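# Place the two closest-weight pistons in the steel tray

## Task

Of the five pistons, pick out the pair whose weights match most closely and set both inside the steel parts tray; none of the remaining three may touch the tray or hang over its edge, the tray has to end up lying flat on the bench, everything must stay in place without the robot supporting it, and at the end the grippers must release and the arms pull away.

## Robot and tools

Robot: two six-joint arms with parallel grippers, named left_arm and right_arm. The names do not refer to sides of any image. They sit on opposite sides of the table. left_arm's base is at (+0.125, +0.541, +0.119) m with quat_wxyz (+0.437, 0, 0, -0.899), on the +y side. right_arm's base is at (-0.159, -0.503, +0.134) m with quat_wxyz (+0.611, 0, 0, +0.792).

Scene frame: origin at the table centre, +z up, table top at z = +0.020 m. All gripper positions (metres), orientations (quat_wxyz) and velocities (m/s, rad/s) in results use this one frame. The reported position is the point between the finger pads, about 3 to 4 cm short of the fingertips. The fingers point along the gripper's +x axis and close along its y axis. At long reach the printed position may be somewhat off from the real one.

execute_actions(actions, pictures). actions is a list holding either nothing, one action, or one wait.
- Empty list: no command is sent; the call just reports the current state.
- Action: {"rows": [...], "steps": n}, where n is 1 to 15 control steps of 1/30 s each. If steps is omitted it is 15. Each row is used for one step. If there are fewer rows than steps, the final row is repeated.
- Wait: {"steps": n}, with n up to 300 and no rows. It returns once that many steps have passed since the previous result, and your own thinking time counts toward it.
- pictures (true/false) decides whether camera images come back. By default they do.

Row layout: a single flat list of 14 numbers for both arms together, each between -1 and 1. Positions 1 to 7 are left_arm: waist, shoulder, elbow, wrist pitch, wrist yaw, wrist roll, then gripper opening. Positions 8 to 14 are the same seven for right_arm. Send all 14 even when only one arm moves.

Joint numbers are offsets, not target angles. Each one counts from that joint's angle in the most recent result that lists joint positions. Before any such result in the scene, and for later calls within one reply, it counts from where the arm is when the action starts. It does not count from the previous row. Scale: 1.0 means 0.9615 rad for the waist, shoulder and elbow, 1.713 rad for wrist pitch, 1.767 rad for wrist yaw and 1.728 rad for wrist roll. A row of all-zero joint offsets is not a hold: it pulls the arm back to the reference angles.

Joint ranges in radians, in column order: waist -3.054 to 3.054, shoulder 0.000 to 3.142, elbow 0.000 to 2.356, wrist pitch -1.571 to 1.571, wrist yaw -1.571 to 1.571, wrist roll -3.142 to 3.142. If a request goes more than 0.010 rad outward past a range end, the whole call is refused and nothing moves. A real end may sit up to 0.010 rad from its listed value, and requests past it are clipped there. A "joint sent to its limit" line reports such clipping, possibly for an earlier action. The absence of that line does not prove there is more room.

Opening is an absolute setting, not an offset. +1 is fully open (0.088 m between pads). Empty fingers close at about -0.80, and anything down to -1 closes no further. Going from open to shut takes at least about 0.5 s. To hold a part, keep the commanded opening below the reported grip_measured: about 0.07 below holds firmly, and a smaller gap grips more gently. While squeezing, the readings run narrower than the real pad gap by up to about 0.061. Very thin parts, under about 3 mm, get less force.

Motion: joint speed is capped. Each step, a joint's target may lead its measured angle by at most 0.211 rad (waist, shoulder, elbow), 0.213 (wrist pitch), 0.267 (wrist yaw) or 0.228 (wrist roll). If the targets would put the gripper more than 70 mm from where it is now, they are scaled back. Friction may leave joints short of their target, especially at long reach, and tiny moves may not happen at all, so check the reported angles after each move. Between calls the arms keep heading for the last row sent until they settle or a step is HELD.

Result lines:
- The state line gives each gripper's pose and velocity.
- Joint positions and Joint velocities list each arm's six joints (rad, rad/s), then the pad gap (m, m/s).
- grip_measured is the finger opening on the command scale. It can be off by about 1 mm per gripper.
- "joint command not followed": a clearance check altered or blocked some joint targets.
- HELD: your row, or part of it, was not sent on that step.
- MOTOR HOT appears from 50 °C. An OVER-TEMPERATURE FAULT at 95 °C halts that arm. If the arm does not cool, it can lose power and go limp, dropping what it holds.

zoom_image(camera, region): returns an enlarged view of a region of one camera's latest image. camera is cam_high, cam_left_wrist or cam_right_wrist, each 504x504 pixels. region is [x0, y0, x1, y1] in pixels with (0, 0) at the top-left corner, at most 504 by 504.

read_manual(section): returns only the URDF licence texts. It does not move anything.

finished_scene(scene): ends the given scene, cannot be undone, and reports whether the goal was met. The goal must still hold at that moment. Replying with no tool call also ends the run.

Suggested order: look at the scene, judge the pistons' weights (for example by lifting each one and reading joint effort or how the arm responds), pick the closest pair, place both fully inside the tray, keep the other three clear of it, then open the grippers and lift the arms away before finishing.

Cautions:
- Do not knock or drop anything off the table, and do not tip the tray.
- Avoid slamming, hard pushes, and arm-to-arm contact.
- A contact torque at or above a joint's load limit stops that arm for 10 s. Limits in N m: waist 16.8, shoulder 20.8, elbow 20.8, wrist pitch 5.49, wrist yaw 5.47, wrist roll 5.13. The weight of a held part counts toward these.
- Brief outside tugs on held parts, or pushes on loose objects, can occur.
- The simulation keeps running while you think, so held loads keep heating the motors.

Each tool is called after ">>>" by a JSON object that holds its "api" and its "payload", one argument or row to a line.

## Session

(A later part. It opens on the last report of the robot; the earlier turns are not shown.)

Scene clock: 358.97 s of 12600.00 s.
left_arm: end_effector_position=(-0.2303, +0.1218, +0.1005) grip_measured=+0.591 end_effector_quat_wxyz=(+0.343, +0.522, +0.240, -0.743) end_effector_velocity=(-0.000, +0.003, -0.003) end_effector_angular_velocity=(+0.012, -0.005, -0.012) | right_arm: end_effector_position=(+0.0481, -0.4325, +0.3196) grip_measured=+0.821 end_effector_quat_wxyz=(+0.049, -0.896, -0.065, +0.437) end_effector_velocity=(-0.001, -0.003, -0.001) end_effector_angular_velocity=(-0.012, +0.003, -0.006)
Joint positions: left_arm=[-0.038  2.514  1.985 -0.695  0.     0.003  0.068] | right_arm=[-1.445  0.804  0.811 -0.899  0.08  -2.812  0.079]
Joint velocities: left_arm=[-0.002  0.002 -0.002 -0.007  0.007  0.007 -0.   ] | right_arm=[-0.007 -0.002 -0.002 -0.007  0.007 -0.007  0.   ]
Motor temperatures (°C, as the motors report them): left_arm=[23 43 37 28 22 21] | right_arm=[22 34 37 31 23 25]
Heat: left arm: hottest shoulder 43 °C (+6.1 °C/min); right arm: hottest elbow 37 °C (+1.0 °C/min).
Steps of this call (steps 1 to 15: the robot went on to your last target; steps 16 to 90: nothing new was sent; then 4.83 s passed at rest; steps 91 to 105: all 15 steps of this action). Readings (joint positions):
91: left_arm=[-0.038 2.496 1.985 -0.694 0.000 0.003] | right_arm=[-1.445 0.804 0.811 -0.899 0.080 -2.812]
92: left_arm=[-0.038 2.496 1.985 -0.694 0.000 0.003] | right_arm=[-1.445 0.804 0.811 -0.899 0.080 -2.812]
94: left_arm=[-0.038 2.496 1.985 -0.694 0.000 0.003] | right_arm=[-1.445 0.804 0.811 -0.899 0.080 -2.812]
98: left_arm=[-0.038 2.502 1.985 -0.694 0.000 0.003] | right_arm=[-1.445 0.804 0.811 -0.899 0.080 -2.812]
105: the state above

>>> {"api": "execute_actions", "payload": {
  "actions": [
    {"rows":[[0,0.012,0,0,0,0,0.51,0,0,0,0,0,0,0.82],[0,0.015,0,0,0,0,0.51,0,0,0,0,0,0,0.82],[0,0.018,0,0.002,0,0,0.51,0,0,0,0,0,0,0.82],[0,0.021,0,0.004,0,0,0.51,0,0,0,0,0,0,0.82],[0,0.024,0,0.006,0,0,0.51,0,0,0,0,0,0,0.82],[0,0.027,0,0.008,0,0,0.51,0,0,0,0,0,0,0.82],[0,0.03,0,0.008,0,0,0.51,0,0,0,0,0,0,0.82]],"steps":15}
  ]
}}

Scene clock: 365.33 s of 12600.00 s.
left_arm: end_effector_position=(-0.2311, +0.1208, +0.0971) grip_measured=+0.591 end_effector_quat_wxyz=(+0.344, +0.521, +0.240, -0.744) end_effector_velocity=(+0.001, +0.002, -0.000) end_effector_angular_velocity=(-0.000, -0.012, -0.007) | right_arm: end_effector_position=(+0.0481, -0.4325, +0.3196) grip_measured=+0.821 end_effector_quat_wxyz=(+0.049, -0.896, -0.065, +0.437) end_effector_velocity=(-0.001, -0.002, -0.002) end_effector_angular_velocity=(-0.023, +0.006, +0.010)
Joint positions: left_arm=[-0.038  2.522  1.985 -0.684 -0.     0.003  0.068] | right_arm=[-1.445  0.804  0.811 -0.899  0.08  -2.812  0.079]
Joint velocities: left_arm=[-0.002 -0.002 -0.002 -0.007 -0.007  0.007 -0.   ] | right_arm=[-0.002  0.002 -0.002 -0.007  0.007 -0.022  0.   ]
Motor temperatures (°C, as the motors report them): left_arm=[23 44 37 28 22 21] | right_arm=[22 34 37 31 23 25]
Heat: left arm: hottest shoulder 44 °C (+7.0 °C/min); right arm: hottest elbow 37 °C (+1.0 °C/min).
Steps of this call (steps 1 to 15: the robot went on to your last target; steps 16 to 90: nothing new was sent; then 2.87 s passed at rest; steps 91 to 105: all 15 steps of this action). Readings (joint positions):
91: left_arm=[-0.038 2.514 1.985 -0.695 0.000 0.003] | right_arm=[-1.445 0.804 0.811 -0.899 0.080 -2.812]
92: left_arm=[-0.038 2.514 1.985 -0.695 0.000 0.003] | right_arm=[-1.445 0.804 0.811 -0.899 0.080 -2.812]
94: left_arm=[-0.038 2.514 1.985 -0.695 0.000 0.003] | right_arm=[-1.445 0.804 0.811 -0.899 0.080 -2.812]
98: left_arm=[-0.038 2.520 1.985 -0.687 0.000 0.003] | right_arm=[-1.445 0.804 0.811 -0.899 0.080 -2.812]
105: the state above

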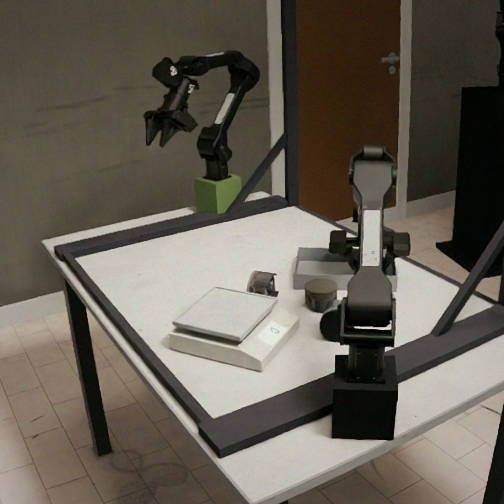

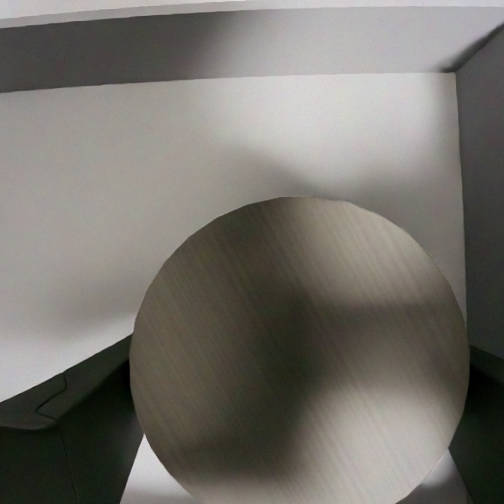

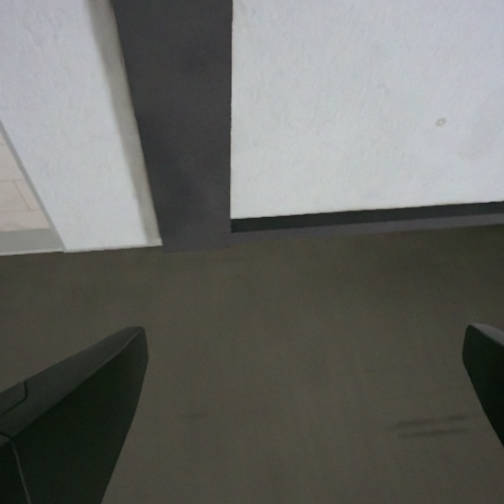

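>>> {"api": "execute_actions", "payload": {
  "actions": [
    {"rows":[[0,0,0,0,0,0,0.85,0,0,0,0,0,0,0.82]],"steps":8}
  ],
  "pictures": false
}}

>>> {"api": "execute_actions", "payload": {
  "actions": [
    {"rows":[[0,-0.025,0,-0.012,0,0,0.85,0,0,0,0,0,0,0.82],[0,-0.05,0,-0.025,0,0,0.85,0,0,0,0,0,0,0.82],[0,-0.075,0,-0.04,0,0,0.85,0,0,0,0,0,0,0.82],[0,-0.1,0,-0.055,0,0,0.85,0,0,0,0,0,0,0.82],[0,-0.125,0,-0.07,0,0,0.85,0,0,0,0,0,0,0.82],[0,-0.15,0,-0.085,0,0,0.85,0,0,0,0,0,0,0.82],[0,-0.175,0,-0.098,0,0,0.85,0,0,0,0,0,0,0.82],[0,-0.2,0,-0.11,0,0,0.85,0,0,0,0,0,0,0.82]],"steps":14}
  ]
}}

Scene clock: 373.03 s of 12600.00 s.
left_arm: end_effector_position=(-0.2312, +0.1207, +0.0971) grip_measured=+0.833 end_effector_quat_wxyz=(+0.344, +0.520, +0.240, -0.744) end_effector_velocity=(+0.001, -0.002, +0.001) end_effector_angular_velocity=(-0.012, -0.002, -0.002) | right_arm: end_effector_position=(+0.0481, -0.4325, +0.3196) grip_measured=+0.821 end_effector_quat_wxyz=(+0.049, -0.896, -0.065, +0.437) end_effector_velocity=(-0.001, +0.000, +0.000) end_effector_angular_velocity=(+0.009, +0.006, -0.004)
Joint positions: left_arm=[-0.038  2.522  1.985 -0.684 -0.     0.003  0.08 ] | right_arm=[-1.445  0.804  0.811 -0.899  0.08  -2.812  0.079]
Joint velocities: left_arm=[ 0.002 -0.002 -0.002  0.007 -0.007  0.007  0.009] | right_arm=[-0.002 -0.002  0.002 -0.007 -0.007  0.007 -0.   ]
Motor temperatures (°C, as the motors report them): left_arm=[23 44 37 28 22 21] | right_arm=[22 34 37 31 23 25]
Heat: left arm: hottest shoulder 44 °C (+7.1 °C/min); right arm: hottest elbow 37 °C (+1.0 °C/min).
Steps of this call (steps 1 to 15: the robot went on to your last target; steps 16 to 90: nothing new was sent; then 4.43 s passed at rest; steps 91 to 98: all 8 steps of this action). Readings (joint positions):
91: left_arm=[-0.038 2.522 1.985 -0.684 -0.000 0.003] | right_arm=[-1.445 0.804 0.811 -0.899 0.080 -2.812]
92: left_arm=[-0.038 2.522 1.985 -0.684 -0.000 0.003] | right_arm=[-1.445 0.804 0.811 -0.899 0.080 -2.812]
94: left_arm=[-0.038 2.522 1.985 -0.684 -0.000 0.003] | right_arm=[-1.445 0.804 0.811 -0.899 0.080 -2.812]
98: the state above

Scene clock: 373.50 s of 12600.00 s.
left_arm: end_effector_position=(-0.2190, +0.1350, +0.1902) grip_measured=+0.847 end_effector_quat_wxyz=(+0.347, +0.509, +0.234, -0.752) end_effector_velocity=(+0.008, +0.006, +0.047) end_effector_angular_velocity=(-0.039, +0.010, +0.013) | right_arm: end_effector_position=(+0.0481, -0.4325, +0.3196) grip_measured=+0.821 end_effector_quat_wxyz=(+0.049, -0.896, -0.065, +0.437) end_effector_velocity=(-0.001, -0.003, -0.001) end_effector_angular_velocity=(-0.021, +0.001, +0.005)
Joint positions: left_arm=[-0.038  2.321  1.992 -0.861 -0.     0.003  0.081] | right_arm=[-1.445  0.804  0.811 -0.899  0.08  -2.812  0.079]
Joint velocities: left_arm=[-0.002 -0.1    0.002 -0.066 -0.022 -0.007  0.   ] | right_arm=[-0.007 -0.002 -0.002 -0.007  0.007 -0.022  0.   ]
Motor temperatures (°C, as the motors report them): left_arm=[23 44 37 28 22 21] | right_arm=[22 34 37 31 23 25]
Heat: left arm: hottest shoulder 44 °C (+7.1 °C/min); right arm: hottest elbow 37 °C (+1.0 °C/min).
Steps of this call (steps 1 to 14: all 14 steps of this action). Readings (joint positions):
1: left_arm=[-0.038 2.522 1.985 -0.686 -0.000 0.003] | right_arm=[-1.445 0.804 0.811 -0.899 0.080 -2.812]
2: left_arm=[-0.038 2.519 1.985 -0.695 -0.000 0.003] | right_arm=[-1.445 0.804 0.811 -0.899 0.080 -2.812]
4: left_arm=[-0.038 2.501 1.985 -0.735 -0.000 0.003] | right_arm=[-1.445 0.804 0.811 -0.899 0.080 -2.812]
8: left_arm=[-0.038 2.421 1.985 -0.822 -0.000 0.003] | right_arm=[-1.445 0.804 0.811 -0.899 0.080 -2.812]
14: the state above

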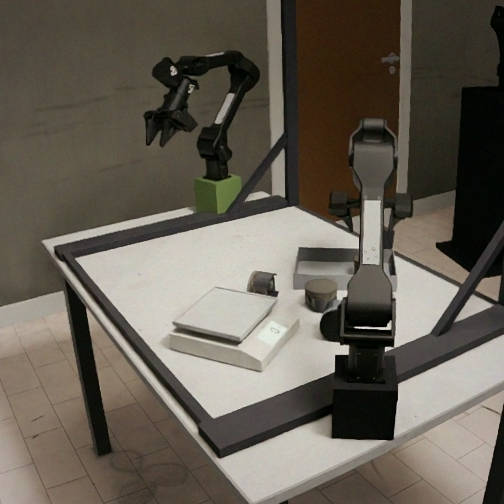

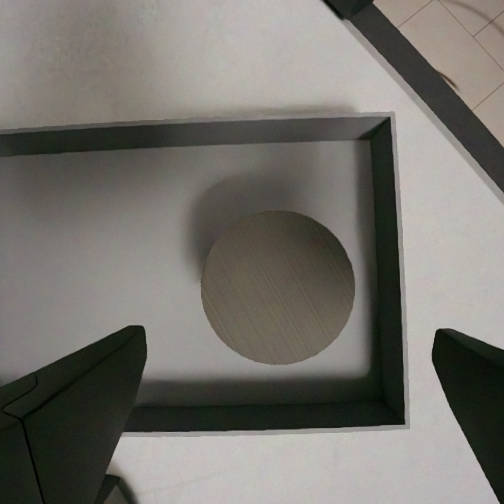

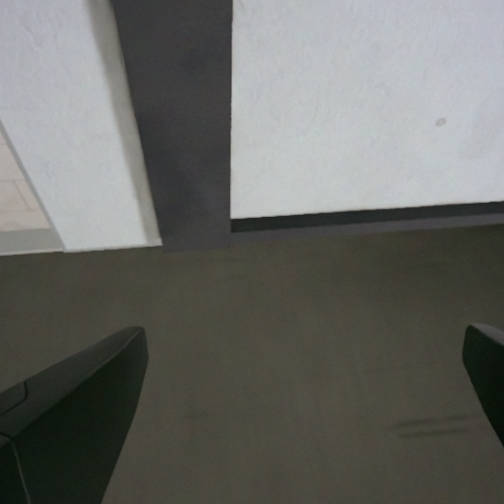

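>>> {"api": "execute_actions", "payload": {
  "actions": [
    {"rows":[[0.02,-0.04,-0.05,0.01,0,0,1,0,0,0,0,0,0,0.82],[0.04,-0.08,-0.11,0.025,0,0,1,0,0,0,0,0,0,0.82],[0.06,-0.12,-0.17,0.04,0,0,1,0,0,0,0,0,0,0.82],[0.08,-0.16,-0.23,0.055,0,0,1,0,0,0,0,0,0,0.82],[0.1,-0.2,-0.29,0.07,0,0,1,0,0,0,0,0,0,0.82],[0.12,-0.24,-0.35,0.085,0,0,1,0,0,0,0,0,0,0.82],[0.14,-0.27,-0.41,0.1,0,0,1,0,0,0,0,0,0,0.82],[0.16,-0.3,-0.47,0.115,0,0,1,0,0,0,0,0,0,0.82],[0.18,-0.33,-0.53,0.13,0,0,1,0,0,0,0,0,0,0.82],[0.2,-0.36,-0.59,0.14,0,0,1,0,0,0,0,0,0,0.82],[0.22,-0.39,-0.65,0.15,0,0,1,0,0,0,0,0,0,0.82],[0.24,-0.41,-0.7,0.16,0,0,1,0,0,0,0,0,0,0.82],[0.25,-0.43,-0.75,0.17,0,0,1,0,0,0,0,0,0,0.82],[0.26,-0.44,-0.78,0.18,0,0,1,0,0,0,0,0,0,0.82],[0.263,-0.44,-0.805,0.187,0,0,1,0,0,0,0,0,0,0.82]],"steps":15}
  ],
  "pictures": false
}}

>>> {"api": "execute_actions", "payload": {
  "actions": [
    {"steps":12}
  ]
}}

Scene clock: 387.03 s of 12600.00 s.
left_arm: end_effector_position=(-0.0649, +0.1583, +0.1747) grip_measured=+0.984 end_effector_quat_wxyz=(+0.435, +0.479, +0.295, -0.703) end_effector_velocity=(+0.236, +0.156, -0.201) end_effector_angular_velocity=(+0.377, -0.213, +0.326) | right_arm: end_effector_position=(+0.0481, -0.4325, +0.3196) grip_measured=+0.821 end_effector_quat_wxyz=(+0.049, -0.896, -0.065, +0.437) end_effector_velocity=(-0.005, +0.001, -0.006) end_effector_angular_velocity=(+0.001, +0.030, +0.017)
Joint positions: left_arm=[ 0.204  1.928  1.315 -0.581 -0.001  0.003  0.087] | right_arm=[-1.445  0.804  0.811 -0.899  0.08  -2.812  0.079]
Joint velocities: left_arm=[ 0.325 -0.325 -1.16   0.403 -0.022  0.007  0.   ] | right_arm=[-0.002 -0.002 -0.007 -0.022 -0.022 -0.007 -0.   ]
Motor temperatures (°C, as the motors report them): left_arm=[23 45 37 28 22 21] | right_arm=[22 34 37 31 23 25]
Heat: left arm: hottest shoulder 45 °C (+7.1 °C/min); right arm: hottest elbow 37 °C (+1.0 °C/min).
Steps of this call (steps 1 to 30: the robot went on to your last target; steps 31 to 100: nothing new was sent; then 9.70 s passed at rest; steps 101 to 115: all 15 steps of this action). Readings (joint positions):
101: left_arm=[-0.037 2.319 1.984 -0.865 -0.000 0.003] | right_arm=[-1.445 0.804 0.811 -0.899 0.080 -2.812]
102: left_arm=[-0.035 2.307 1.962 -0.847 0.000 0.003] | right_arm=[-1.445 0.804 0.811 -0.899 0.080 -2.812]
104: left_arm=[-0.018 2.261 1.883 -0.814 0.002 0.003] | right_arm=[-1.445 0.804 0.811 -0.899 0.080 -2.812]
108: left_arm=[0.061 2.126 1.675 -0.720 0.002 0.003] | right_arm=[-1.445 0.804 0.811 -0.899 0.080 -2.812]
115: the state above

Scene clock: 387.43 s of 12600.00 s.
left_arm: end_effector_position=(-0.0523, +0.1712, +0.1581) grip_measured=+0.985 end_effector_quat_wxyz=(+0.435, +0.487, +0.305, -0.693) end_effector_velocity=(+0.001, +0.002, -0.000) end_effector_angular_velocity=(+0.003, -0.012, -0.007) | right_arm: end_effector_position=(+0.0481, -0.4325, +0.3196) grip_measured=+0.821 end_effector_quat_wxyz=(+0.049, -0.896, -0.065, +0.437) end_effector_velocity=(+0.000, +0.002, +0.000) end_effector_angular_velocity=(+0.014, -0.002, +0.012)
Joint positions: left_arm=[ 0.217  1.911  1.229 -0.543 -0.001  0.003  0.087] | right_arm=[-1.445  0.804  0.811 -0.899  0.08  -2.812  0.079]
Joint velocities: left_arm=[-0.002 -0.002 -0.002 -0.007 -0.007  0.007 -0.   ] | right_arm=[-0.007 -0.002 -0.002  0.007 -0.022 -0.007 -0.   ]
Motor temperatures (°C, as the motors report them): left_arm=[23 45 37 28 22 21] | right_arm=[22 34 37 31 23 25]
Heat: left arm: hottest shoulder 45 °C (+7.1 °C/min); right arm: hottest elbow 37 °C (+1.0 °C/min).
Steps of this call (steps 1 to 12: the robot went on to your last target). Readings (joint positions):
1: left_arm=[0.212 1.921 1.283 -0.570 -0.001 0.003] | right_arm=[-1.445 0.804 0.811 -0.899 0.080 -2.812]
2: left_arm=[0.217 1.920 1.262 -0.564 -0.001 0.003] | right_arm=[-1.445 0.804 0.811 -0.899 0.080 -2.812]
4: left_arm=[0.217 1.920 1.237 -0.554 -0.001 0.003] | right_arm=[-1.445 0.804 0.811 -0.899 0.080 -2.812]
8: left_arm=[0.217 1.915 1.229 -0.543 -0.001 0.003] | right_arm=[-1.445 0.804 0.811 -0.899 0.080 -2.812]
12: the state above

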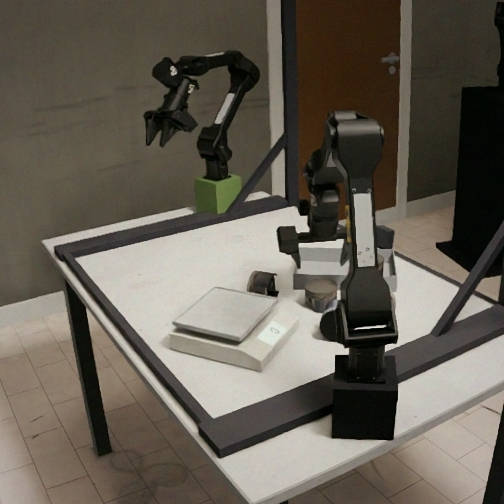

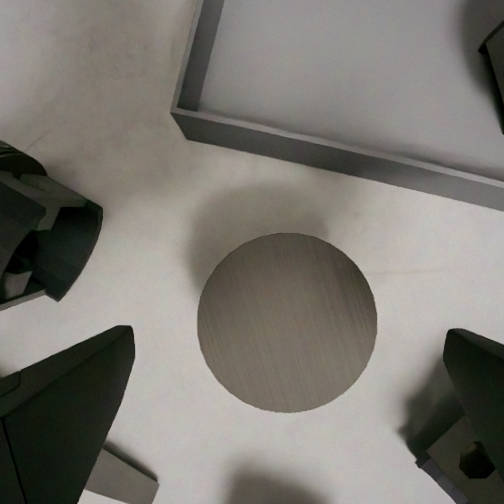

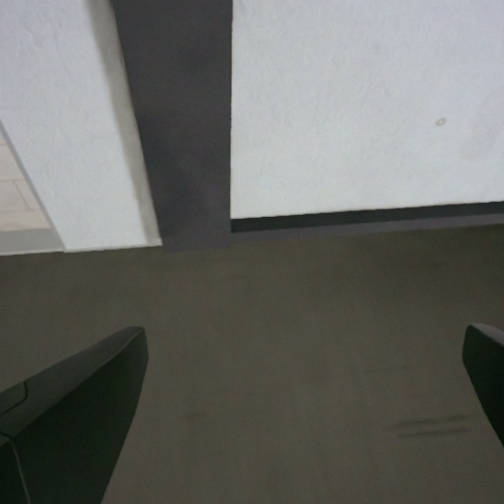

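>>> {"api": "execute_actions", "payload": {
  "actions": [
    {"rows":[[-0.006,0.02,-0.016,0.017,0,0,0.95,0,0,0,0,0,0,0.82],[-0.014,0.035,-0.032,0.034,0,0,0.95,0,0,0,0,0,0,0.82],[-0.014,0.05,-0.048,0.052,0,0,0.95,0,0,0,0,0,0,0.82],[-0.014,0.065,-0.064,0.069,0,0,0.95,0,0,0,0,0,0,0.82],[-0.014,0.08,-0.08,0.086,0,0,0.95,0,0,0,0,0,0,0.82],[-0.014,0.095,-0.096,0.103,0,0,0.95,0,0,0,0,0,0,0.82],[-0.014,0.11,-0.112,0.12,0,0,0.95,0,0,0,0,0,0,0.82],[-0.014,0.125,-0.128,0.138,0,0,0.95,0,0,0,0,0,0,0.82],[-0.014,0.14,-0.144,0.155,0,0,0.95,0,0,0,0,0,0,0.82],[-0.014,0.155,-0.16,0.172,0,0,0.95,0,0,0,0,0,0,0.82]],"steps":15}
  ],
  "pictures": false
}}

>>> {"api": "execute_actions", "payload": {
  "actions": [
    {"steps":6}
  ]
}}

Scene clock: 395.60 s of 12600.00 s.
left_arm: end_effector_position=(-0.0531, +0.1796, +0.0834) grip_measured=+0.953 end_effector_quat_wxyz=(+0.431, +0.491, +0.303, -0.694) end_effector_velocity=(-0.005, -0.010, -0.003) end_effector_angular_velocity=(-0.074, +0.032, +0.007) | right_arm: end_effector_position=(+0.0481, -0.4325, +0.3196) grip_measured=+0.821 end_effector_quat_wxyz=(+0.049, -0.896, -0.065, +0.437) end_effector_velocity=(-0.002, -0.002, -0.003) end_effector_angular_velocity=(-0.023, +0.006, +0.010)
Joint positions: left_arm=[ 0.206  2.049  1.082 -0.262 -0.001  0.003  0.086] | right_arm=[-1.445  0.804  0.811 -0.899  0.08  -2.812  0.079]
Joint velocities: left_arm=[-0.002  0.007 -0.037  0.125 -0.007 -0.007 -0.   ] | right_arm=[-0.002 -0.002 -0.007 -0.007  0.007 -0.022 -0.   ]
Motor temperatures (°C, as the motors report them): left_arm=[23 45 36 28 22 21] | right_arm=[22 34 37 31 23 25]
Heat: left arm: hottest shoulder 45 °C (+5.0 °C/min); right arm: hottest elbow 37 °C (+1.0 °C/min).
Steps of this call (steps 1 to 30: the robot went on to your last target; steps 31 to 100: nothing new was sent; then 4.33 s passed at rest; steps 101 to 115: all 15 steps of this action). Readings (joint positions):
101: left_arm=[0.217 1.911 1.228 -0.537 -0.001 0.003] | right_arm=[-1.445 0.804 0.811 -0.899 0.080 -2.812]
102: left_arm=[0.216 1.912 1.223 -0.522 -0.001 0.003] | right_arm=[-1.445 0.804 0.811 -0.899 0.080 -2.812]
104: left_arm=[0.212 1.922 1.209 -0.475 -0.001 0.003] | right_arm=[-1.445 0.804 0.811 -0.899 0.080 -2.812]
108: left_arm=[0.206 1.975 1.155 -0.370 -0.001 0.003] | right_arm=[-1.445 0.804 0.811 -0.899 0.080 -2.812]
115: the state above

Scene clock: 395.80 s of 12600.00 s.
left_arm: end_effector_position=(-0.0542, +0.1773, +0.0843) grip_measured=+0.953 end_effector_quat_wxyz=(+0.433, +0.486, +0.300, -0.697) end_effector_velocity=(+0.001, +0.002, -0.000) end_effector_angular_velocity=(+0.005, -0.007, +0.007) | right_arm: end_effector_position=(+0.0481, -0.4325, +0.3196) grip_measured=+0.821 end_effector_quat_wxyz=(+0.049, -0.896, -0.065, +0.437) end_effector_velocity=(-0.002, -0.000, -0.002) end_effector_angular_velocity=(+0.007, +0.010, -0.004)
Joint positions: left_arm=[ 0.206  2.049  1.081 -0.249 -0.001  0.003  0.086] | right_arm=[-1.445  0.804  0.811 -0.899  0.08  -2.812  0.079]
Joint velocities: left_arm=[-0.002 -0.002 -0.002 -0.007 -0.007 -0.007 -0.   ] | right_arm=[-0.002 -0.002 -0.002 -0.007 -0.007  0.007 -0.   ]
Motor temperatures (°C, as the motors report them): left_arm=[23 45 36 28 22 21] | right_arm=[22 34 37 31 23 25]
Heat: left arm: hottest shoulder 45 °C (+5.0 °C/min); right arm: hottest elbow 37 °C (+1.0 °C/min).
Steps of this call (steps 1 to 6: the robot went on to your last target). Readings (joint positions):
1: left_arm=[0.206 2.049 1.081 -0.258 -0.001 0.003] | right_arm=[-1.445 0.804 0.811 -0.899 0.080 -2.812]
2: left_arm=[0.206 2.049 1.081 -0.253 -0.001 0.003] | right_arm=[-1.445 0.804 0.811 -0.899 0.080 -2.812]
4: left_arm=[0.206 2.049 1.081 -0.249 -0.001 0.003] | right_arm=[-1.445 0.804 0.811 -0.899 0.080 -2.812]
6: the state above

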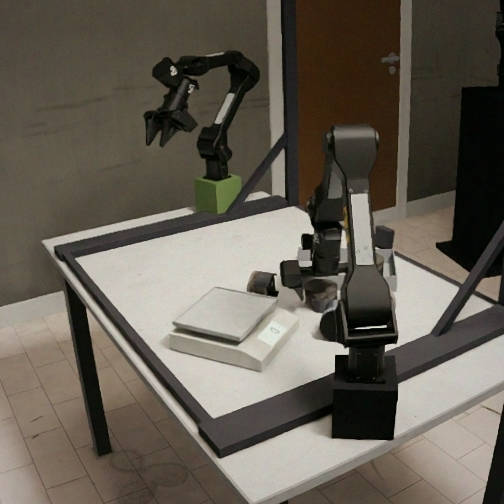

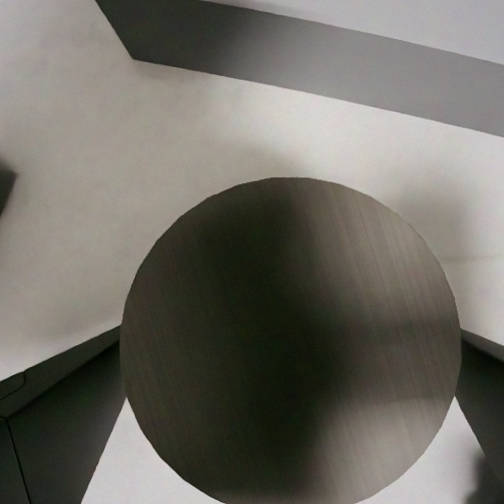

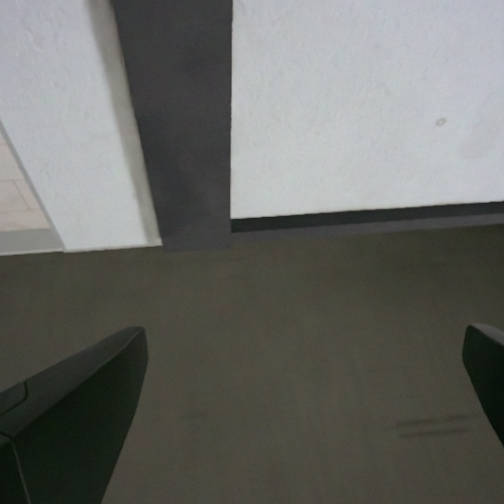

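>>> {"api": "execute_actions", "payload": {
  "actions": [
    {"rows":[[0,0.01,0.015,-0.004,0,0,0.95,0,0,0,0,0,0,0.82],[0,0.02,0.03,-0.008,0,0,0.95,0,0,0,0,0,0,0.82],[0,0.02,0.03,-0.008,0,0,0.95,0,0,0,0,0,0,0.82],[0,0.02,0.03,-0.008,0,0,0.9,0,0,0,0,0,0,0.82],[0,0.02,0.03,-0.008,0,0,0.84,0,0,0,0,0,0,0.82],[0,0.02,0.03,-0.008,0,0,0.78,0,0,0,0,0,0,0.82],[0,0.02,0.03,-0.008,0,0,0.73,0,0,0,0,0,0,0.82],[0,0.02,0.03,-0.008,0,0,0.69,0,0,0,0,0,0,0.82],[0,0.02,0.03,-0.008,0,0,0.65,0,0,0,0,0,0,0.82],[0,0.02,0.03,-0.008,0,0,0.62,0,0,0,0,0,0,0.82],[0,0.02,0.03,-0.008,0,0,0.59,0,0,0,0,0,0,0.82],[0,0.02,0.03,-0.008,0,0,0.55,0,0,0,0,0,0,0.82],[0,0.02,0.03,-0.008,0,0,0.51,0,0,0,0,0,0,0.82]],"steps":15}
  ]
}}

Scene clock: 403.33 s of 12600.00 s.
left_arm: end_effector_position=(-0.0564, +0.1724, +0.0885) grip_measured=+0.602 end_effector_quat_wxyz=(+0.434, +0.484, +0.298, -0.699) end_effector_velocity=(+0.000, +0.005, -0.001) end_effector_angular_velocity=(+0.024, -0.001, +0.002) | right_arm: end_effector_position=(+0.0481, -0.4325, +0.3196) grip_measured=+0.821 end_effector_quat_wxyz=(+0.049, -0.896, -0.065, +0.437) end_effector_velocity=(-0.001, -0.002, -0.002) end_effector_angular_velocity=(-0.005, +0.010, -0.013)
Joint positions: left_arm=[ 0.206  2.05   1.103 -0.261 -0.003  0.003  0.068] | right_arm=[-1.445  0.804  0.811 -0.899  0.08  -2.812  0.079]
Joint velocities: left_arm=[-0.002 -0.002 -0.002 -0.022  0.007 -0.007 -0.   ] | right_arm=[-0.002  0.002 -0.002 -0.007  0.007  0.007 -0.   ]
Motor temperatures (°C, as the motors report them): left_arm=[23 44 36 28 22 21] | right_arm=[22 34 37 31 23 25]
Heat: left arm: hottest shoulder 44 °C (+3.0 °C/min); right arm: hottest elbow 37 °C (+0.0 °C/min).
Steps of this call (steps 1 to 30: the robot went on to your last target; steps 31 to 100: nothing new was sent; then 3.70 s passed at rest; steps 101 to 115: all 15 steps of this action). Readings (joint positions):
101: left_arm=[0.206 2.049 1.082 -0.249 -0.001 0.003] | right_arm=[-1.445 0.804 0.811 -0.899 0.080 -2.812]
102: left_arm=[0.206 2.049 1.085 -0.252 -0.001 0.003] | right_arm=[-1.445 0.804 0.811 -0.899 0.080 -2.812]
104: left_arm=[0.206 2.050 1.093 -0.256 -0.001 0.003] | right_arm=[-1.445 0.804 0.811 -0.899 0.080 -2.812]
108: left_arm=[0.206 2.050 1.102 -0.258 -0.001 0.003] | right_arm=[-1.445 0.804 0.811 -0.899 0.080 -2.812]
115: the state above

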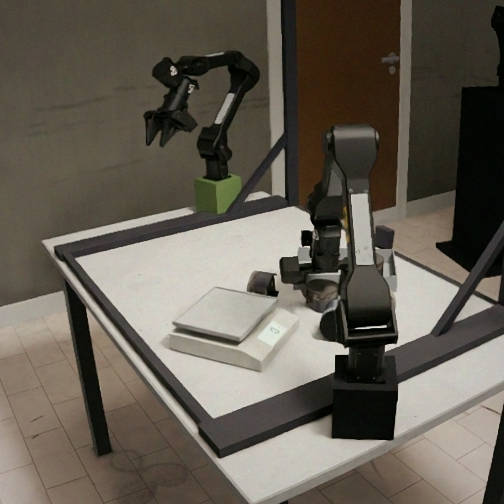

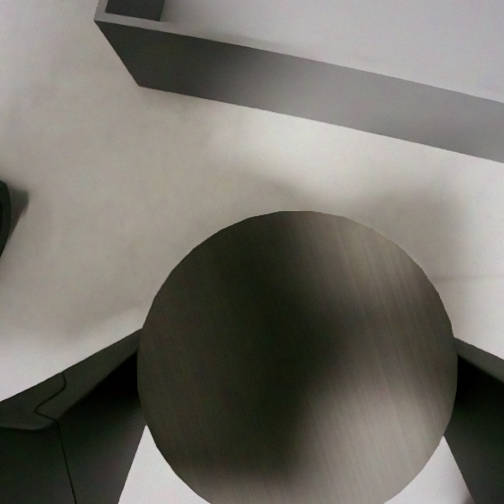

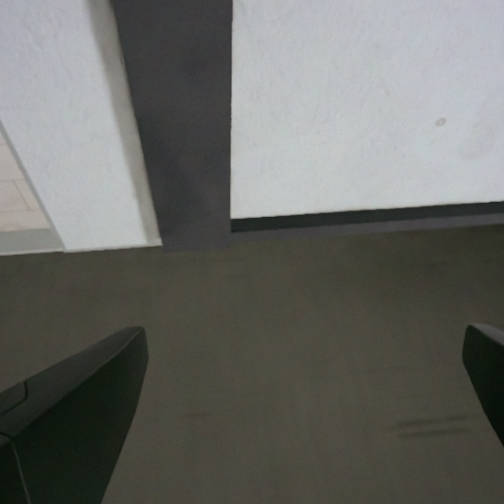

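>>> {"api": "execute_actions", "payload": {
  "actions": [
    {"rows":[[0,-0.015,0.015,-0.017,0,0,0.51,0,0,0,0,0,0,0.82],[0,-0.03,0.03,-0.033,0,0,0.51,0,0,0,0,0,0,0.82],[0,-0.045,0.045,-0.05,0,0,0.51,0,0,0,0,0,0,0.82],[0,-0.06,0.06,-0.067,0,0,0.51,0,0,0,0,0,0,0.82],[0,-0.075,0.075,-0.083,0,0,0.51,0,0,0,0,0,0,0.82],[0,-0.09,0.09,-0.1,0,0,0.51,0,0,0,0,0,0,0.82],[0,-0.105,0.105,-0.117,0,0,0.51,0,0,0,0,0,0,0.82],[0,-0.12,0.12,-0.133,0,0,0.51,0,0,0,0,0,0,0.82],[0,-0.135,0.135,-0.15,0,0,0.51,0,0,0,0,0,0,0.82],[0,-0.15,0.15,-0.167,0,0,0.51,0,0,0,0,0,0,0.82],[0,-0.165,0.165,-0.183,0,0,0.51,0,0,0,0,0,0,0.82],[0,-0.18,0.18,-0.2,0,0,0.51,0,0,0,0,0,0,0.82]],"steps":15}
  ],
  "pictures": false
}}

>>> {"api": "execute_actions", "payload": {
  "actions": [
    {"rows":[[0,0,0.03,-0.01,0,0,0.51,0,0,0,0,0,0,0.82],[0,0.01,0.06,-0.02,0,0,0.51,0,0,0,0,0,0,0.82],[0,0.03,0.1,-0.03,0,0,0.51,0,0,0,0,0,0,0.82],[0,0.05,0.14,-0.04,0,0,0.51,0,0,0,0,0,0,0.82],[-0.01,0.07,0.18,-0.05,0,0,0.51,0,0,0,0,0,0,0.82],[-0.01,0.09,0.22,-0.06,0,0,0.51,0,0,0,0,0,0,0.82],[-0.015,0.11,0.26,-0.07,0,0,0.51,0,0,0,0,0,0,0.82],[-0.02,0.135,0.3,-0.08,0,0,0.51,0,0,0,0,0,0,0.82],[-0.025,0.16,0.34,-0.09,0,0,0.51,0,0,0,0,0,0,0.82],[-0.03,0.185,0.38,-0.1,0,0,0.51,0,0,0,0,0,0,0.82],[-0.035,0.21,0.42,-0.11,0,0,0.51,0,0,0,0,0,0,0.82],[-0.04,0.235,0.46,-0.12,0,0,0.51,0,0,0,0,0,0,0.82],[-0.045,0.26,0.5,-0.13,0,0,0.51,0,0,0,0,0,0,0.82],[-0.05,0.285,0.53,-0.135,0,0,0.51,0,0,0,0,0,0,0.82],[-0.055,0.3,0.55,-0.14,0,0,0.51,0,0,0,0,0,0,0.82]],"steps":15}
  ],
  "pictures": false
}}

Scene clock: 415.13 s of 12600.00 s.
left_arm: end_effector_position=(-0.0574, +0.1705, +0.1708) grip_measured=+0.602 end_effector_quat_wxyz=(+0.433, +0.486, +0.300, -0.697) end_effector_velocity=(-0.015, -0.036, +0.147) end_effector_angular_velocity=(-0.258, +0.113, +0.026) | right_arm: end_effector_position=(+0.0481, -0.4325, +0.3196) grip_measured=+0.821 end_effector_quat_wxyz=(+0.049, -0.896, -0.065, +0.437) end_effector_velocity=(-0.002, +0.003, -0.003) end_effector_angular_velocity=(-0.002, +0.014, +0.033)
Joint positions: left_arm=[ 0.206  1.896  1.26  -0.58  -0.003  0.003  0.068] | right_arm=[-1.445  0.804  0.811 -0.899  0.08  -2.812  0.079]
Joint velocities: left_arm=[-0.002 -0.247  0.203 -0.168 -0.022 -0.022 -0.   ] | right_arm=[ 0.002  0.002 -0.002 -0.007 -0.022 -0.022 -0.   ]
Motor temperatures (°C, as the motors report them): left_arm=[23 42 36 28 22 21] | right_arm=[22 33 37 31 23 25]
Heat: left arm: hottest shoulder 42 °C (-1.0 °C/min); right arm: hottest elbow 37 °C (+0.0 °C/min).
Steps of this call (steps 1 to 15: the robot went on to your last target; steps 16 to 90: nothing new was sent; then 8.30 s passed at rest; steps 91 to 105: all 15 steps of this action). Readings (joint positions):
91: left_arm=[0.206 2.050 1.104 -0.265 -0.003 0.003] | right_arm=[-1.445 0.804 0.811 -0.899 0.080 -2.812]
92: left_arm=[0.206 2.050 1.110 -0.277 -0.003 0.003] | right_arm=[-1.445 0.804 0.811 -0.899 0.080 -2.812]
94: left_arm=[0.206 2.042 1.125 -0.324 -0.003 0.003] | right_arm=[-1.445 0.804 0.811 -0.899 0.080 -2.812]
98: left_arm=[0.206 1.999 1.166 -0.430 -0.003 0.003] | right_arm=[-1.445 0.804 0.811 -0.899 0.080 -2.812]
105: the state above

Scene clock: 415.63 s of 12600.00 s.
left_arm: end_effector_position=(-0.1061, +0.1129, +0.2028) grip_measured=+0.602 end_effector_quat_wxyz=(+0.423, +0.484, +0.286, -0.710) end_effector_velocity=(-0.134, -0.092, -0.021) end_effector_angular_velocity=(+0.019, -0.031, -0.144) | right_arm: end_effector_position=(+0.0481, -0.4325, +0.3196) grip_measured=+0.821 end_effector_quat_wxyz=(+0.049, -0.896, -0.065, +0.437) end_effector_velocity=(-0.001, -0.002, -0.001) end_effector_angular_velocity=(-0.012, +0.003, -0.001)
Joint positions: left_arm=[ 0.169  2.12   1.713 -0.788 -0.003  0.003  0.068] | right_arm=[-1.445  0.804  0.811 -0.899  0.08  -2.812  0.079]
Joint velocities: left_arm=[-0.159  0.623  0.891 -0.3   -0.022 -0.007 -0.   ] | right_arm=[-0.002 -0.002 -0.002 -0.007  0.007 -0.007 -0.   ]
Motor temperatures (°C, as the motors report them): left_arm=[23 42 36 28 22 21] | right_arm=[22 33 37 31 23 25]
Heat: left arm: hottest shoulder 42 °C (-1.0 °C/min); right arm: hottest elbow 37 °C (+0.0 °C/min).
Steps of this call (steps 1 to 15: all 15 steps of this action). Readings (joint positions):
1: left_arm=[0.206 1.892 1.268 -0.586 -0.003 0.003] | right_arm=[-1.445 0.804 0.811 -0.899 0.080 -2.812]
2: left_arm=[0.206 1.891 1.279 -0.595 -0.003 0.003] | right_arm=[-1.445 0.804 0.811 -0.899 0.080 -2.812]
4: left_arm=[0.206 1.906 1.316 -0.624 -0.003 0.003] | right_arm=[-1.445 0.804 0.811 -0.899 0.080 -2.812]
8: left_arm=[0.202 1.970 1.448 -0.680 -0.003 0.003] | right_arm=[-1.445 0.804 0.811 -0.899 0.080 -2.812]
15: the state above

>>> {"api": "execute_actions", "payload": {
  "actions": [
    {"rows":[[-0.017,0.08,0.11,-0.022,0,0,0.51,0,0,0,0,0,0,0.82],[-0.017,0.105,0.15,-0.028,0,0,0.51,0,0,0,0,0,0,0.82],[-0.017,0.13,0.19,-0.034,0,0,0.51,0,0,0,0,0,0,0.82],[-0.017,0.16,0.23,-0.04,0,0,0.51,0,0,0,0,0,0,0.82],[-0.017,0.19,0.27,-0.046,0,0,0.51,0,0,0,0,0,0,0.82],[-0.017,0.22,0.31,-0.052,0,0,0.51,0,0,0,0,0,0,0.82],[-0.017,0.25,0.35,-0.058,0,0,0.51,0,0,0,0,0,0,0.82],[-0.017,0.28,0.39,-0.064,0,0,0.51,0,0,0,0,0,0,0.82],[-0.017,0.31,0.43,-0.07,0,0,0.51,0,0,0,0,0,0,0.82],[-0.017,0.335,0.465,-0.076,0,0,0.51,0,0,0,0,0,0,0.82],[-0.017,0.36,0.495,-0.08,0,0,0.51,0,0,0,0,0,0,0.82],[-0.017,0.38,0.515,-0.083,0,0,0.51,0,0,0,0,0,0,0.82]],"steps":15}
  ],
  "pictures": false
}}

>>> {"api": "execute_actions", "payload": {
  "actions": [
    {"steps":8}
  ]
}}

Scene clock: 421.63 s of 12600.00 s.
left_arm: end_effector_position=(-0.1461, +0.0577, +0.1740) grip_measured=+0.602 end_effector_quat_wxyz=(+0.416, +0.491, +0.285, -0.710) end_effector_velocity=(+0.010, +0.009, -0.104) end_effector_angular_velocity=(+0.223, -0.156, +0.031) | right_arm: end_effector_position=(+0.0481, -0.4325, +0.3196) grip_measured=+0.821 end_effector_quat_wxyz=(+0.049, -0.896, -0.065, +0.437) end_effector_velocity=(-0.001, -0.002, -0.001) end_effector_angular_velocity=(-0.012, +0.003, -0.001)
Joint positions: left_arm=[ 0.153  2.459  2.175 -0.924 -0.003  0.003  0.068] | right_arm=[-1.445  0.804  0.811 -0.899  0.08  -2.812  0.079]
Joint velocities: left_arm=[-0.002  0.261  0.144 -0.154 -0.037 -0.022 -0.   ] | right_arm=[-0.002 -0.002 -0.002 -0.007  0.007 -0.007 -0.   ]
Motor temperatures (°C, as the motors report them): left_arm=[23 42 37 28 22 21] | right_arm=[22 33 37 31 23 25]
Heat: left arm: hottest shoulder 42 °C (-2.0 °C/min); right arm: hottest elbow 37 °C (+0.0 °C/min).
Steps of this call (steps 1 to 30: the robot went on to your last target; steps 31 to 100: nothing new was sent; then 2.17 s passed at rest; steps 101 to 115: all 15 steps of this action). Readings (joint positions):
101: left_arm=[0.153 2.173 1.780 -0.823 -0.003 0.003] | right_arm=[-1.445 0.804 0.811 -0.899 0.080 -2.812]
102: left_arm=[0.153 2.181 1.794 -0.831 -0.003 0.003] | right_arm=[-1.445 0.804 0.811 -0.899 0.080 -2.812]
104: left_arm=[0.153 2.212 1.848 -0.841 -0.003 0.003] | right_arm=[-1.445 0.804 0.811 -0.899 0.080 -2.812]
108: left_arm=[0.153 2.307 1.995 -0.874 -0.003 0.003] | right_arm=[-1.445 0.804 0.811 -0.899 0.080 -2.812]
115: the state above

Scene clock: 421.90 s of 12600.00 s.
left_arm: end_effector_position=(-0.1471, +0.0560, +0.1711) grip_measured=+0.602 end_effector_quat_wxyz=(+0.415, +0.492, +0.286, -0.710) end_effector_velocity=(-0.003, -0.009, +0.021) end_effector_angular_velocity=(-0.049, +0.007, +0.012) | right_arm: end_effector_position=(+0.0481, -0.4325, +0.3196) grip_measured=+0.821 end_effector_quat_wxyz=(+0.049, -0.896, -0.065, +0.437) end_effector_velocity=(-0.003, -0.002, -0.002) end_effector_angular_velocity=(-0.006, +0.017, +0.003)
Joint positions: left_arm=[ 0.153  2.474  2.193 -0.93  -0.003  0.003  0.068] | right_arm=[-1.445  0.804  0.811 -0.899  0.08  -2.812  0.079]
Joint velocities: left_arm=[-0.002 -0.002  0.066 -0.022 -0.022 -0.007 -0.   ] | right_arm=[-0.007 -0.002  0.002 -0.022 -0.007 -0.007 -0.   ]
Motor temperatures (°C, as the motors report them): left_arm=[23 42 37 28 22 21] | right_arm=[22 33 37 31 23 25]
Heat: left arm: hottest shoulder 42 °C (-2.0 °C/min); right arm: hottest elbow 37 °C (+0.0 °C/min).
Steps of this call (steps 1 to 8: the robot went on to your last target). Readings (joint positions):
1: left_arm=[0.153 2.466 2.178 -0.928 -0.003 0.003] | right_arm=[-1.445 0.804 0.811 -0.899 0.080 -2.812]
2: left_arm=[0.153 2.470 2.180 -0.929 -0.003 0.003] | right_arm=[-1.445 0.804 0.811 -0.899 0.080 -2.812]
4: left_arm=[0.153 2.474 2.184 -0.930 -0.003 0.003] | right_arm=[-1.445 0.804 0.811 -0.899 0.080 -2.812]
8: the state above

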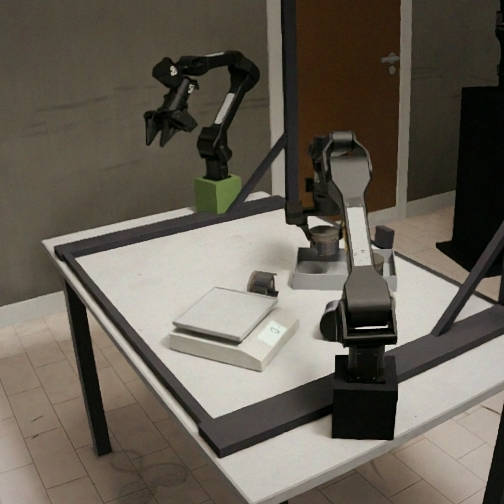

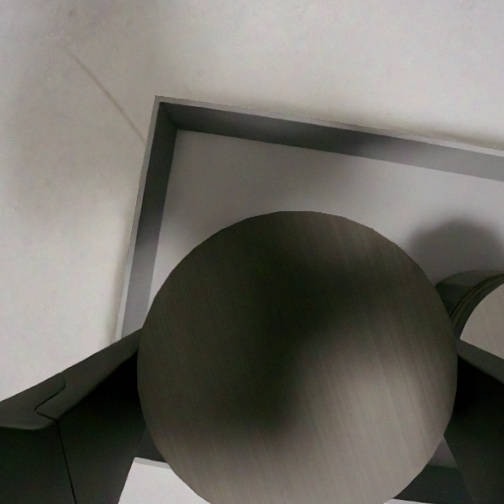

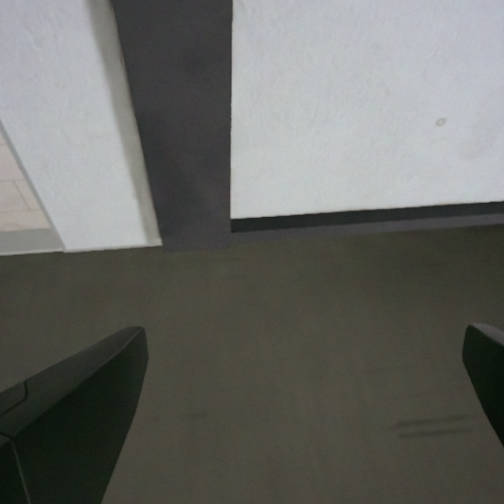

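>>> {"api": "execute_actions", "payload": {
  "actions": [
    {"rows":[[0,0.012,-0.013,0.01,0,0,0.51,0,0,0,0,0,0,0.82],[0,0.016,-0.026,0.02,0,0,0.51,0,0,0,0,0,0,0.82],[0,0.02,-0.04,0.03,0,0,0.51,0,0,0,0,0,0,0.82],[0,0.024,-0.053,0.04,0,0,0.51,0,0,0,0,0,0,0.82],[0,0.028,-0.066,0.05,0,0,0.51,0,0,0,0,0,0,0.82],[0,0.032,-0.08,0.06,0,0,0.51,0,0,0,0,0,0,0.82],[0,0.036,-0.093,0.07,0,0,0.51,0,0,0,0,0,0,0.82],[0,0.04,-0.106,0.08,0,0,0.51,0,0,0,0,0,0,0.82],[0,0.045,-0.12,0.09,0,0,0.51,0,0,0,0,0,0,0.82],[0,0.05,-0.133,0.1,0,0,0.51,0,0,0,0,0,0,0.82],[0,0.054,-0.146,0.109,0,0,0.51,0,0,0,0,0,0,0.82],[0,0.058,-0.158,0.117,0,0,0.51,0,0,0,0,0,0,0.82]],"steps":15}
  ],
  "pictures": false
}}

>>> {"api": "execute_actions", "payload": {
  "actions": [
    {"steps":8}
  ]
}}

Scene clock: 429.00 s of 12600.00 s.
left_arm: end_effector_position=(-0.1475, +0.0553, +0.1164) grip_measured=+0.602 end_effector_quat_wxyz=(+0.415, +0.492, +0.286, -0.710) end_effector_velocity=(+0.016, +0.033, -0.107) end_effector_angular_velocity=(+0.173, -0.086, +0.002) | right_arm: end_effector_position=(+0.0481, -0.4325, +0.3196) grip_measured=+0.821 end_effector_quat_wxyz=(+0.049, -0.896, -0.065, +0.437) end_effector_velocity=(-0.002, -0.001, -0.001) end_effector_angular_velocity=(-0.000, +0.003, +0.003)
Joint positions: left_arm=[ 0.153  2.517  2.053 -0.747 -0.003  0.003  0.068] | right_arm=[-1.445  0.804  0.811 -0.899  0.08  -2.812  0.079]
Joint velocities: left_arm=[-0.002  0.115 -0.159  0.081  0.007 -0.007 -0.   ] | right_arm=[-0.007 -0.007 -0.002 -0.007 -0.007 -0.007  0.   ]
Motor temperatures (°C, as the motors report them): left_arm=[23 44 37 28 22 21] | right_arm=[22 33 37 31 23 25]
Heat: left arm: hottest shoulder 44 °C (+0.0 °C/min); right arm: hottest elbow 37 °C (+0.0 °C/min).
Steps of this call (steps 1 to 30: the robot went on to your last target; steps 31 to 100: nothing new was sent; then 3.27 s passed at rest; steps 101 to 115: all 15 steps of this action). Readings (joint positions):
101: left_arm=[0.153 2.474 2.195 -0.930 -0.003 0.003] | right_arm=[-1.445 0.804 0.811 -0.899 0.080 -2.812]
102: left_arm=[0.153 2.474 2.192 -0.923 -0.003 0.003] | right_arm=[-1.445 0.804 0.811 -0.899 0.080 -2.812]
104: left_arm=[0.153 2.474 2.177 -0.894 -0.003 0.003] | right_arm=[-1.445 0.804 0.811 -0.899 0.080 -2.812]
108: left_arm=[0.153 2.482 2.130 -0.832 -0.003 0.003] | right_arm=[-1.445 0.804 0.811 -0.899 0.080 -2.812]
115: the state above

Scene clock: 429.27 s of 12600.00 s.
left_arm: end_effector_position=(-0.1477, +0.0549, +0.1119) grip_measured=+0.602 end_effector_quat_wxyz=(+0.416, +0.492, +0.285, -0.710) end_effector_velocity=(+0.001, +0.002, -0.000) end_effector_angular_velocity=(+0.007, -0.003, +0.021) | right_arm: end_effector_position=(+0.0481, -0.4325, +0.3196) grip_measured=+0.821 end_effector_quat_wxyz=(+0.049, -0.896, -0.065, +0.437) end_effector_velocity=(-0.002, -0.000, -0.002) end_effector_angular_velocity=(-0.002, +0.008, +0.008)
Joint positions: left_arm=[ 0.153  2.523  2.045 -0.731 -0.003  0.003  0.068] | right_arm=[-1.445  0.804  0.811 -0.899  0.08  -2.812  0.079]
Joint velocities: left_arm=[-0.002 -0.002 -0.002 -0.007 -0.007 -0.022 -0.   ] | right_arm=[-0.002 -0.002 -0.002 -0.007 -0.007 -0.007 -0.   ]
Motor temperatures (°C, as the motors report them): left_arm=[23 44 37 28 22 21] | right_arm=[22 33 37 31 23 25]
Heat: left arm: hottest shoulder 44 °C (+0.0 °C/min); right arm: hottest elbow 37 °C (+0.0 °C/min).
Steps of this call (steps 1 to 8: the robot went on to your last target). Readings (joint positions):
1: left_arm=[0.153 2.520 2.049 -0.744 -0.003 0.003] | right_arm=[-1.445 0.804 0.811 -0.899 0.080 -2.812]
2: left_arm=[0.153 2.522 2.047 -0.741 -0.003 0.003] | right_arm=[-1.445 0.804 0.811 -0.899 0.080 -2.812]
4: left_arm=[0.153 2.523 2.045 -0.738 -0.003 0.003] | right_arm=[-1.445 0.804 0.811 -0.899 0.080 -2.812]
8: the state above

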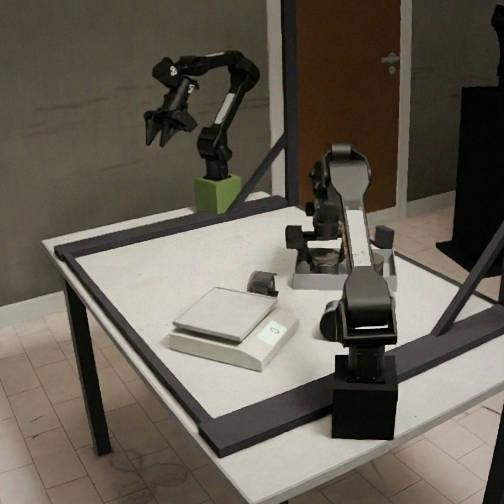

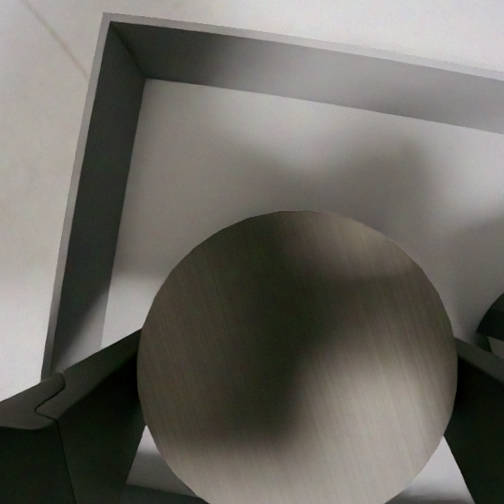

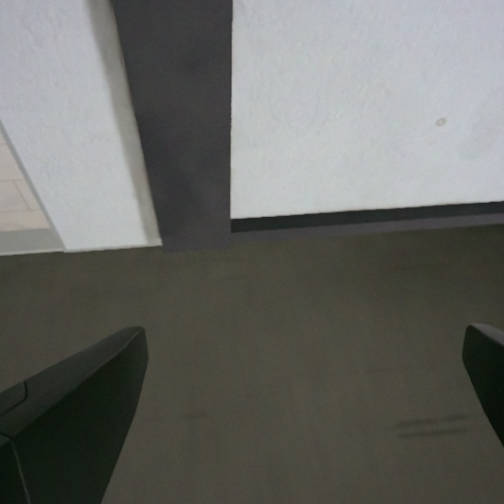

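>>> {"api": "execute_actions", "payload": {
  "actions": [
    {"rows":[[0,0.015,0,0,0,0,0.51,0,0,0,0,0,0,0.82],[0,0.018,0,0.002,0,0,0.51,0,0,0,0,0,0,0.82],[0,0.021,0,0.004,0,0,0.51,0,0,0,0,0,0,0.82],[0,0.024,0,0.006,0,0,0.51,0,0,0,0,0,0,0.82],[0,0.027,0,0.008,0,0,0.51,0,0,0,0,0,0,0.82],[0,0.03,0,0.01,0,0,0.51,0,0,0,0,0,0,0.82],[0,0.032,0,0.012,0,0,0.51,0,0,0,0,0,0,0.82],[0,0.034,0,0.014,0,0,0.51,0,0,0,0,0,0,0.82],[0,0.036,0,0.014,0,0,0.51,0,0,0,0,0,0,0.82],[0,0.038,0,0.014,0,0,0.51,0,0,0,0,0,0,0.82],[0,0.04,0,0.014,0,0,0.51,0,0,0,0,0,0,0.82],[0,0.043,0,0.014,0,0,0.51,0,0,0,0,0,0,0.82]],"steps":15}
  ],
  "pictures": false
}}

>>> {"api": "execute_actions", "payload": {
  "actions": [
    {"steps":5}
  ],
  "pictures": false
}}

Scene clock: 434.67 s of 12600.00 s.
left_arm: end_effector_position=(-0.1487, +0.0531, +0.1032) grip_measured=+0.602 end_effector_quat_wxyz=(+0.416, +0.491, +0.285, -0.711) end_effector_velocity=(+0.001, +0.002, -0.006) end_effector_angular_velocity=(+0.013, -0.012, +0.007) | right_arm: end_effector_position=(+0.0481, -0.4325, +0.3196) grip_measured=+0.821 end_effector_quat_wxyz=(+0.049, -0.896, -0.065, +0.437) end_effector_velocity=(-0.001, -0.002, -0.001) end_effector_angular_velocity=(-0.012, +0.003, -0.001)
Joint positions: left_arm=[ 0.153  2.542  2.045 -0.71  -0.003  0.003  0.068] | right_arm=[-1.445  0.804  0.811 -0.899  0.08  -2.812  0.079]
Joint velocities: left_arm=[-0.002  0.012  0.002 -0.007 -0.007 -0.007 -0.   ] | right_arm=[-0.002 -0.002 -0.002 -0.007  0.007 -0.007 -0.   ]
Motor temperatures (°C, as the motors report them): left_arm=[23 45 37 28 22 21] | right_arm=[22 33 37 31 23 25]
Heat: left arm: hottest shoulder 45 °C (+1.0 °C/min); right arm: hottest elbow 37 °C (+0.0 °C/min).
Steps of this call (steps 1 to 30: the robot went on to your last target; steps 31 to 100: nothing new was sent; then 1.57 s passed at rest; steps 101 to 115: all 15 steps of this action). Readings (joint positions):
101: left_arm=[0.153 2.523 2.045 -0.731 -0.003 0.003] | right_arm=[-1.445 0.804 0.811 -0.899 0.080 -2.812]
102: left_arm=[0.153 2.523 2.045 -0.731 -0.003 0.003] | right_arm=[-1.445 0.804 0.811 -0.899 0.080 -2.812]
104: left_arm=[0.153 2.524 2.045 -0.731 -0.003 0.003] | right_arm=[-1.445 0.804 0.811 -0.899 0.080 -2.812]
108: left_arm=[0.153 2.532 2.045 -0.718 -0.003 0.003] | right_arm=[-1.445 0.804 0.811 -0.899 0.080 -2.812]
115: the state above

Scene clock: 434.83 s of 12600.00 s.
left_arm: end_effector_position=(-0.1487, +0.0532, +0.1026) grip_measured=+0.602 end_effector_quat_wxyz=(+0.416, +0.491, +0.285, -0.710) end_effector_velocity=(-0.001, +0.004, -0.003) end_effector_angular_velocity=(+0.009, -0.010, +0.002) | right_arm: end_effector_position=(+0.0481, -0.4325, +0.3196) grip_measured=+0.821 end_effector_quat_wxyz=(+0.049, -0.896, -0.065, +0.437) end_effector_velocity=(-0.004, -0.001, -0.004) end_effector_angular_velocity=(-0.007, +0.021, +0.008)
Joint positions: left_arm=[ 0.153  2.543  2.045 -0.71  -0.003  0.003  0.068] | right_arm=[-1.445  0.804  0.811 -0.899  0.08  -2.812  0.079]
Joint velocities: left_arm=[-0.007  0.002 -0.002 -0.007 -0.007 -0.007 -0.   ] | right_arm=[-0.002 -0.002 -0.002 -0.022 -0.007 -0.007 -0.   ]
Motor temperatures (°C, as the motors report them): left_arm=[23 45 37 28 22 21] | right_arm=[22 33 37 31 23 25]
Heat: left arm: hottest shoulder 45 °C (+1.0 °C/min); right arm: hottest elbow 37 °C (+0.0 °C/min).
Steps of this call (steps 1 to 5: the robot went on to your last target). Readings (joint positions):
1: left_arm=[0.153 2.543 2.045 -0.710 -0.003 0.003] | right_arm=[-1.445 0.804 0.811 -0.899 0.080 -2.812]
2: left_arm=[0.153 2.543 2.045 -0.710 -0.003 0.003] | right_arm=[-1.445 0.804 0.811 -0.899 0.080 -2.812]
4: left_arm=[0.153 2.543 2.045 -0.710 -0.003 0.003] | right_arm=[-1.445 0.804 0.811 -0.899 0.080 -2.812]
5: the state above


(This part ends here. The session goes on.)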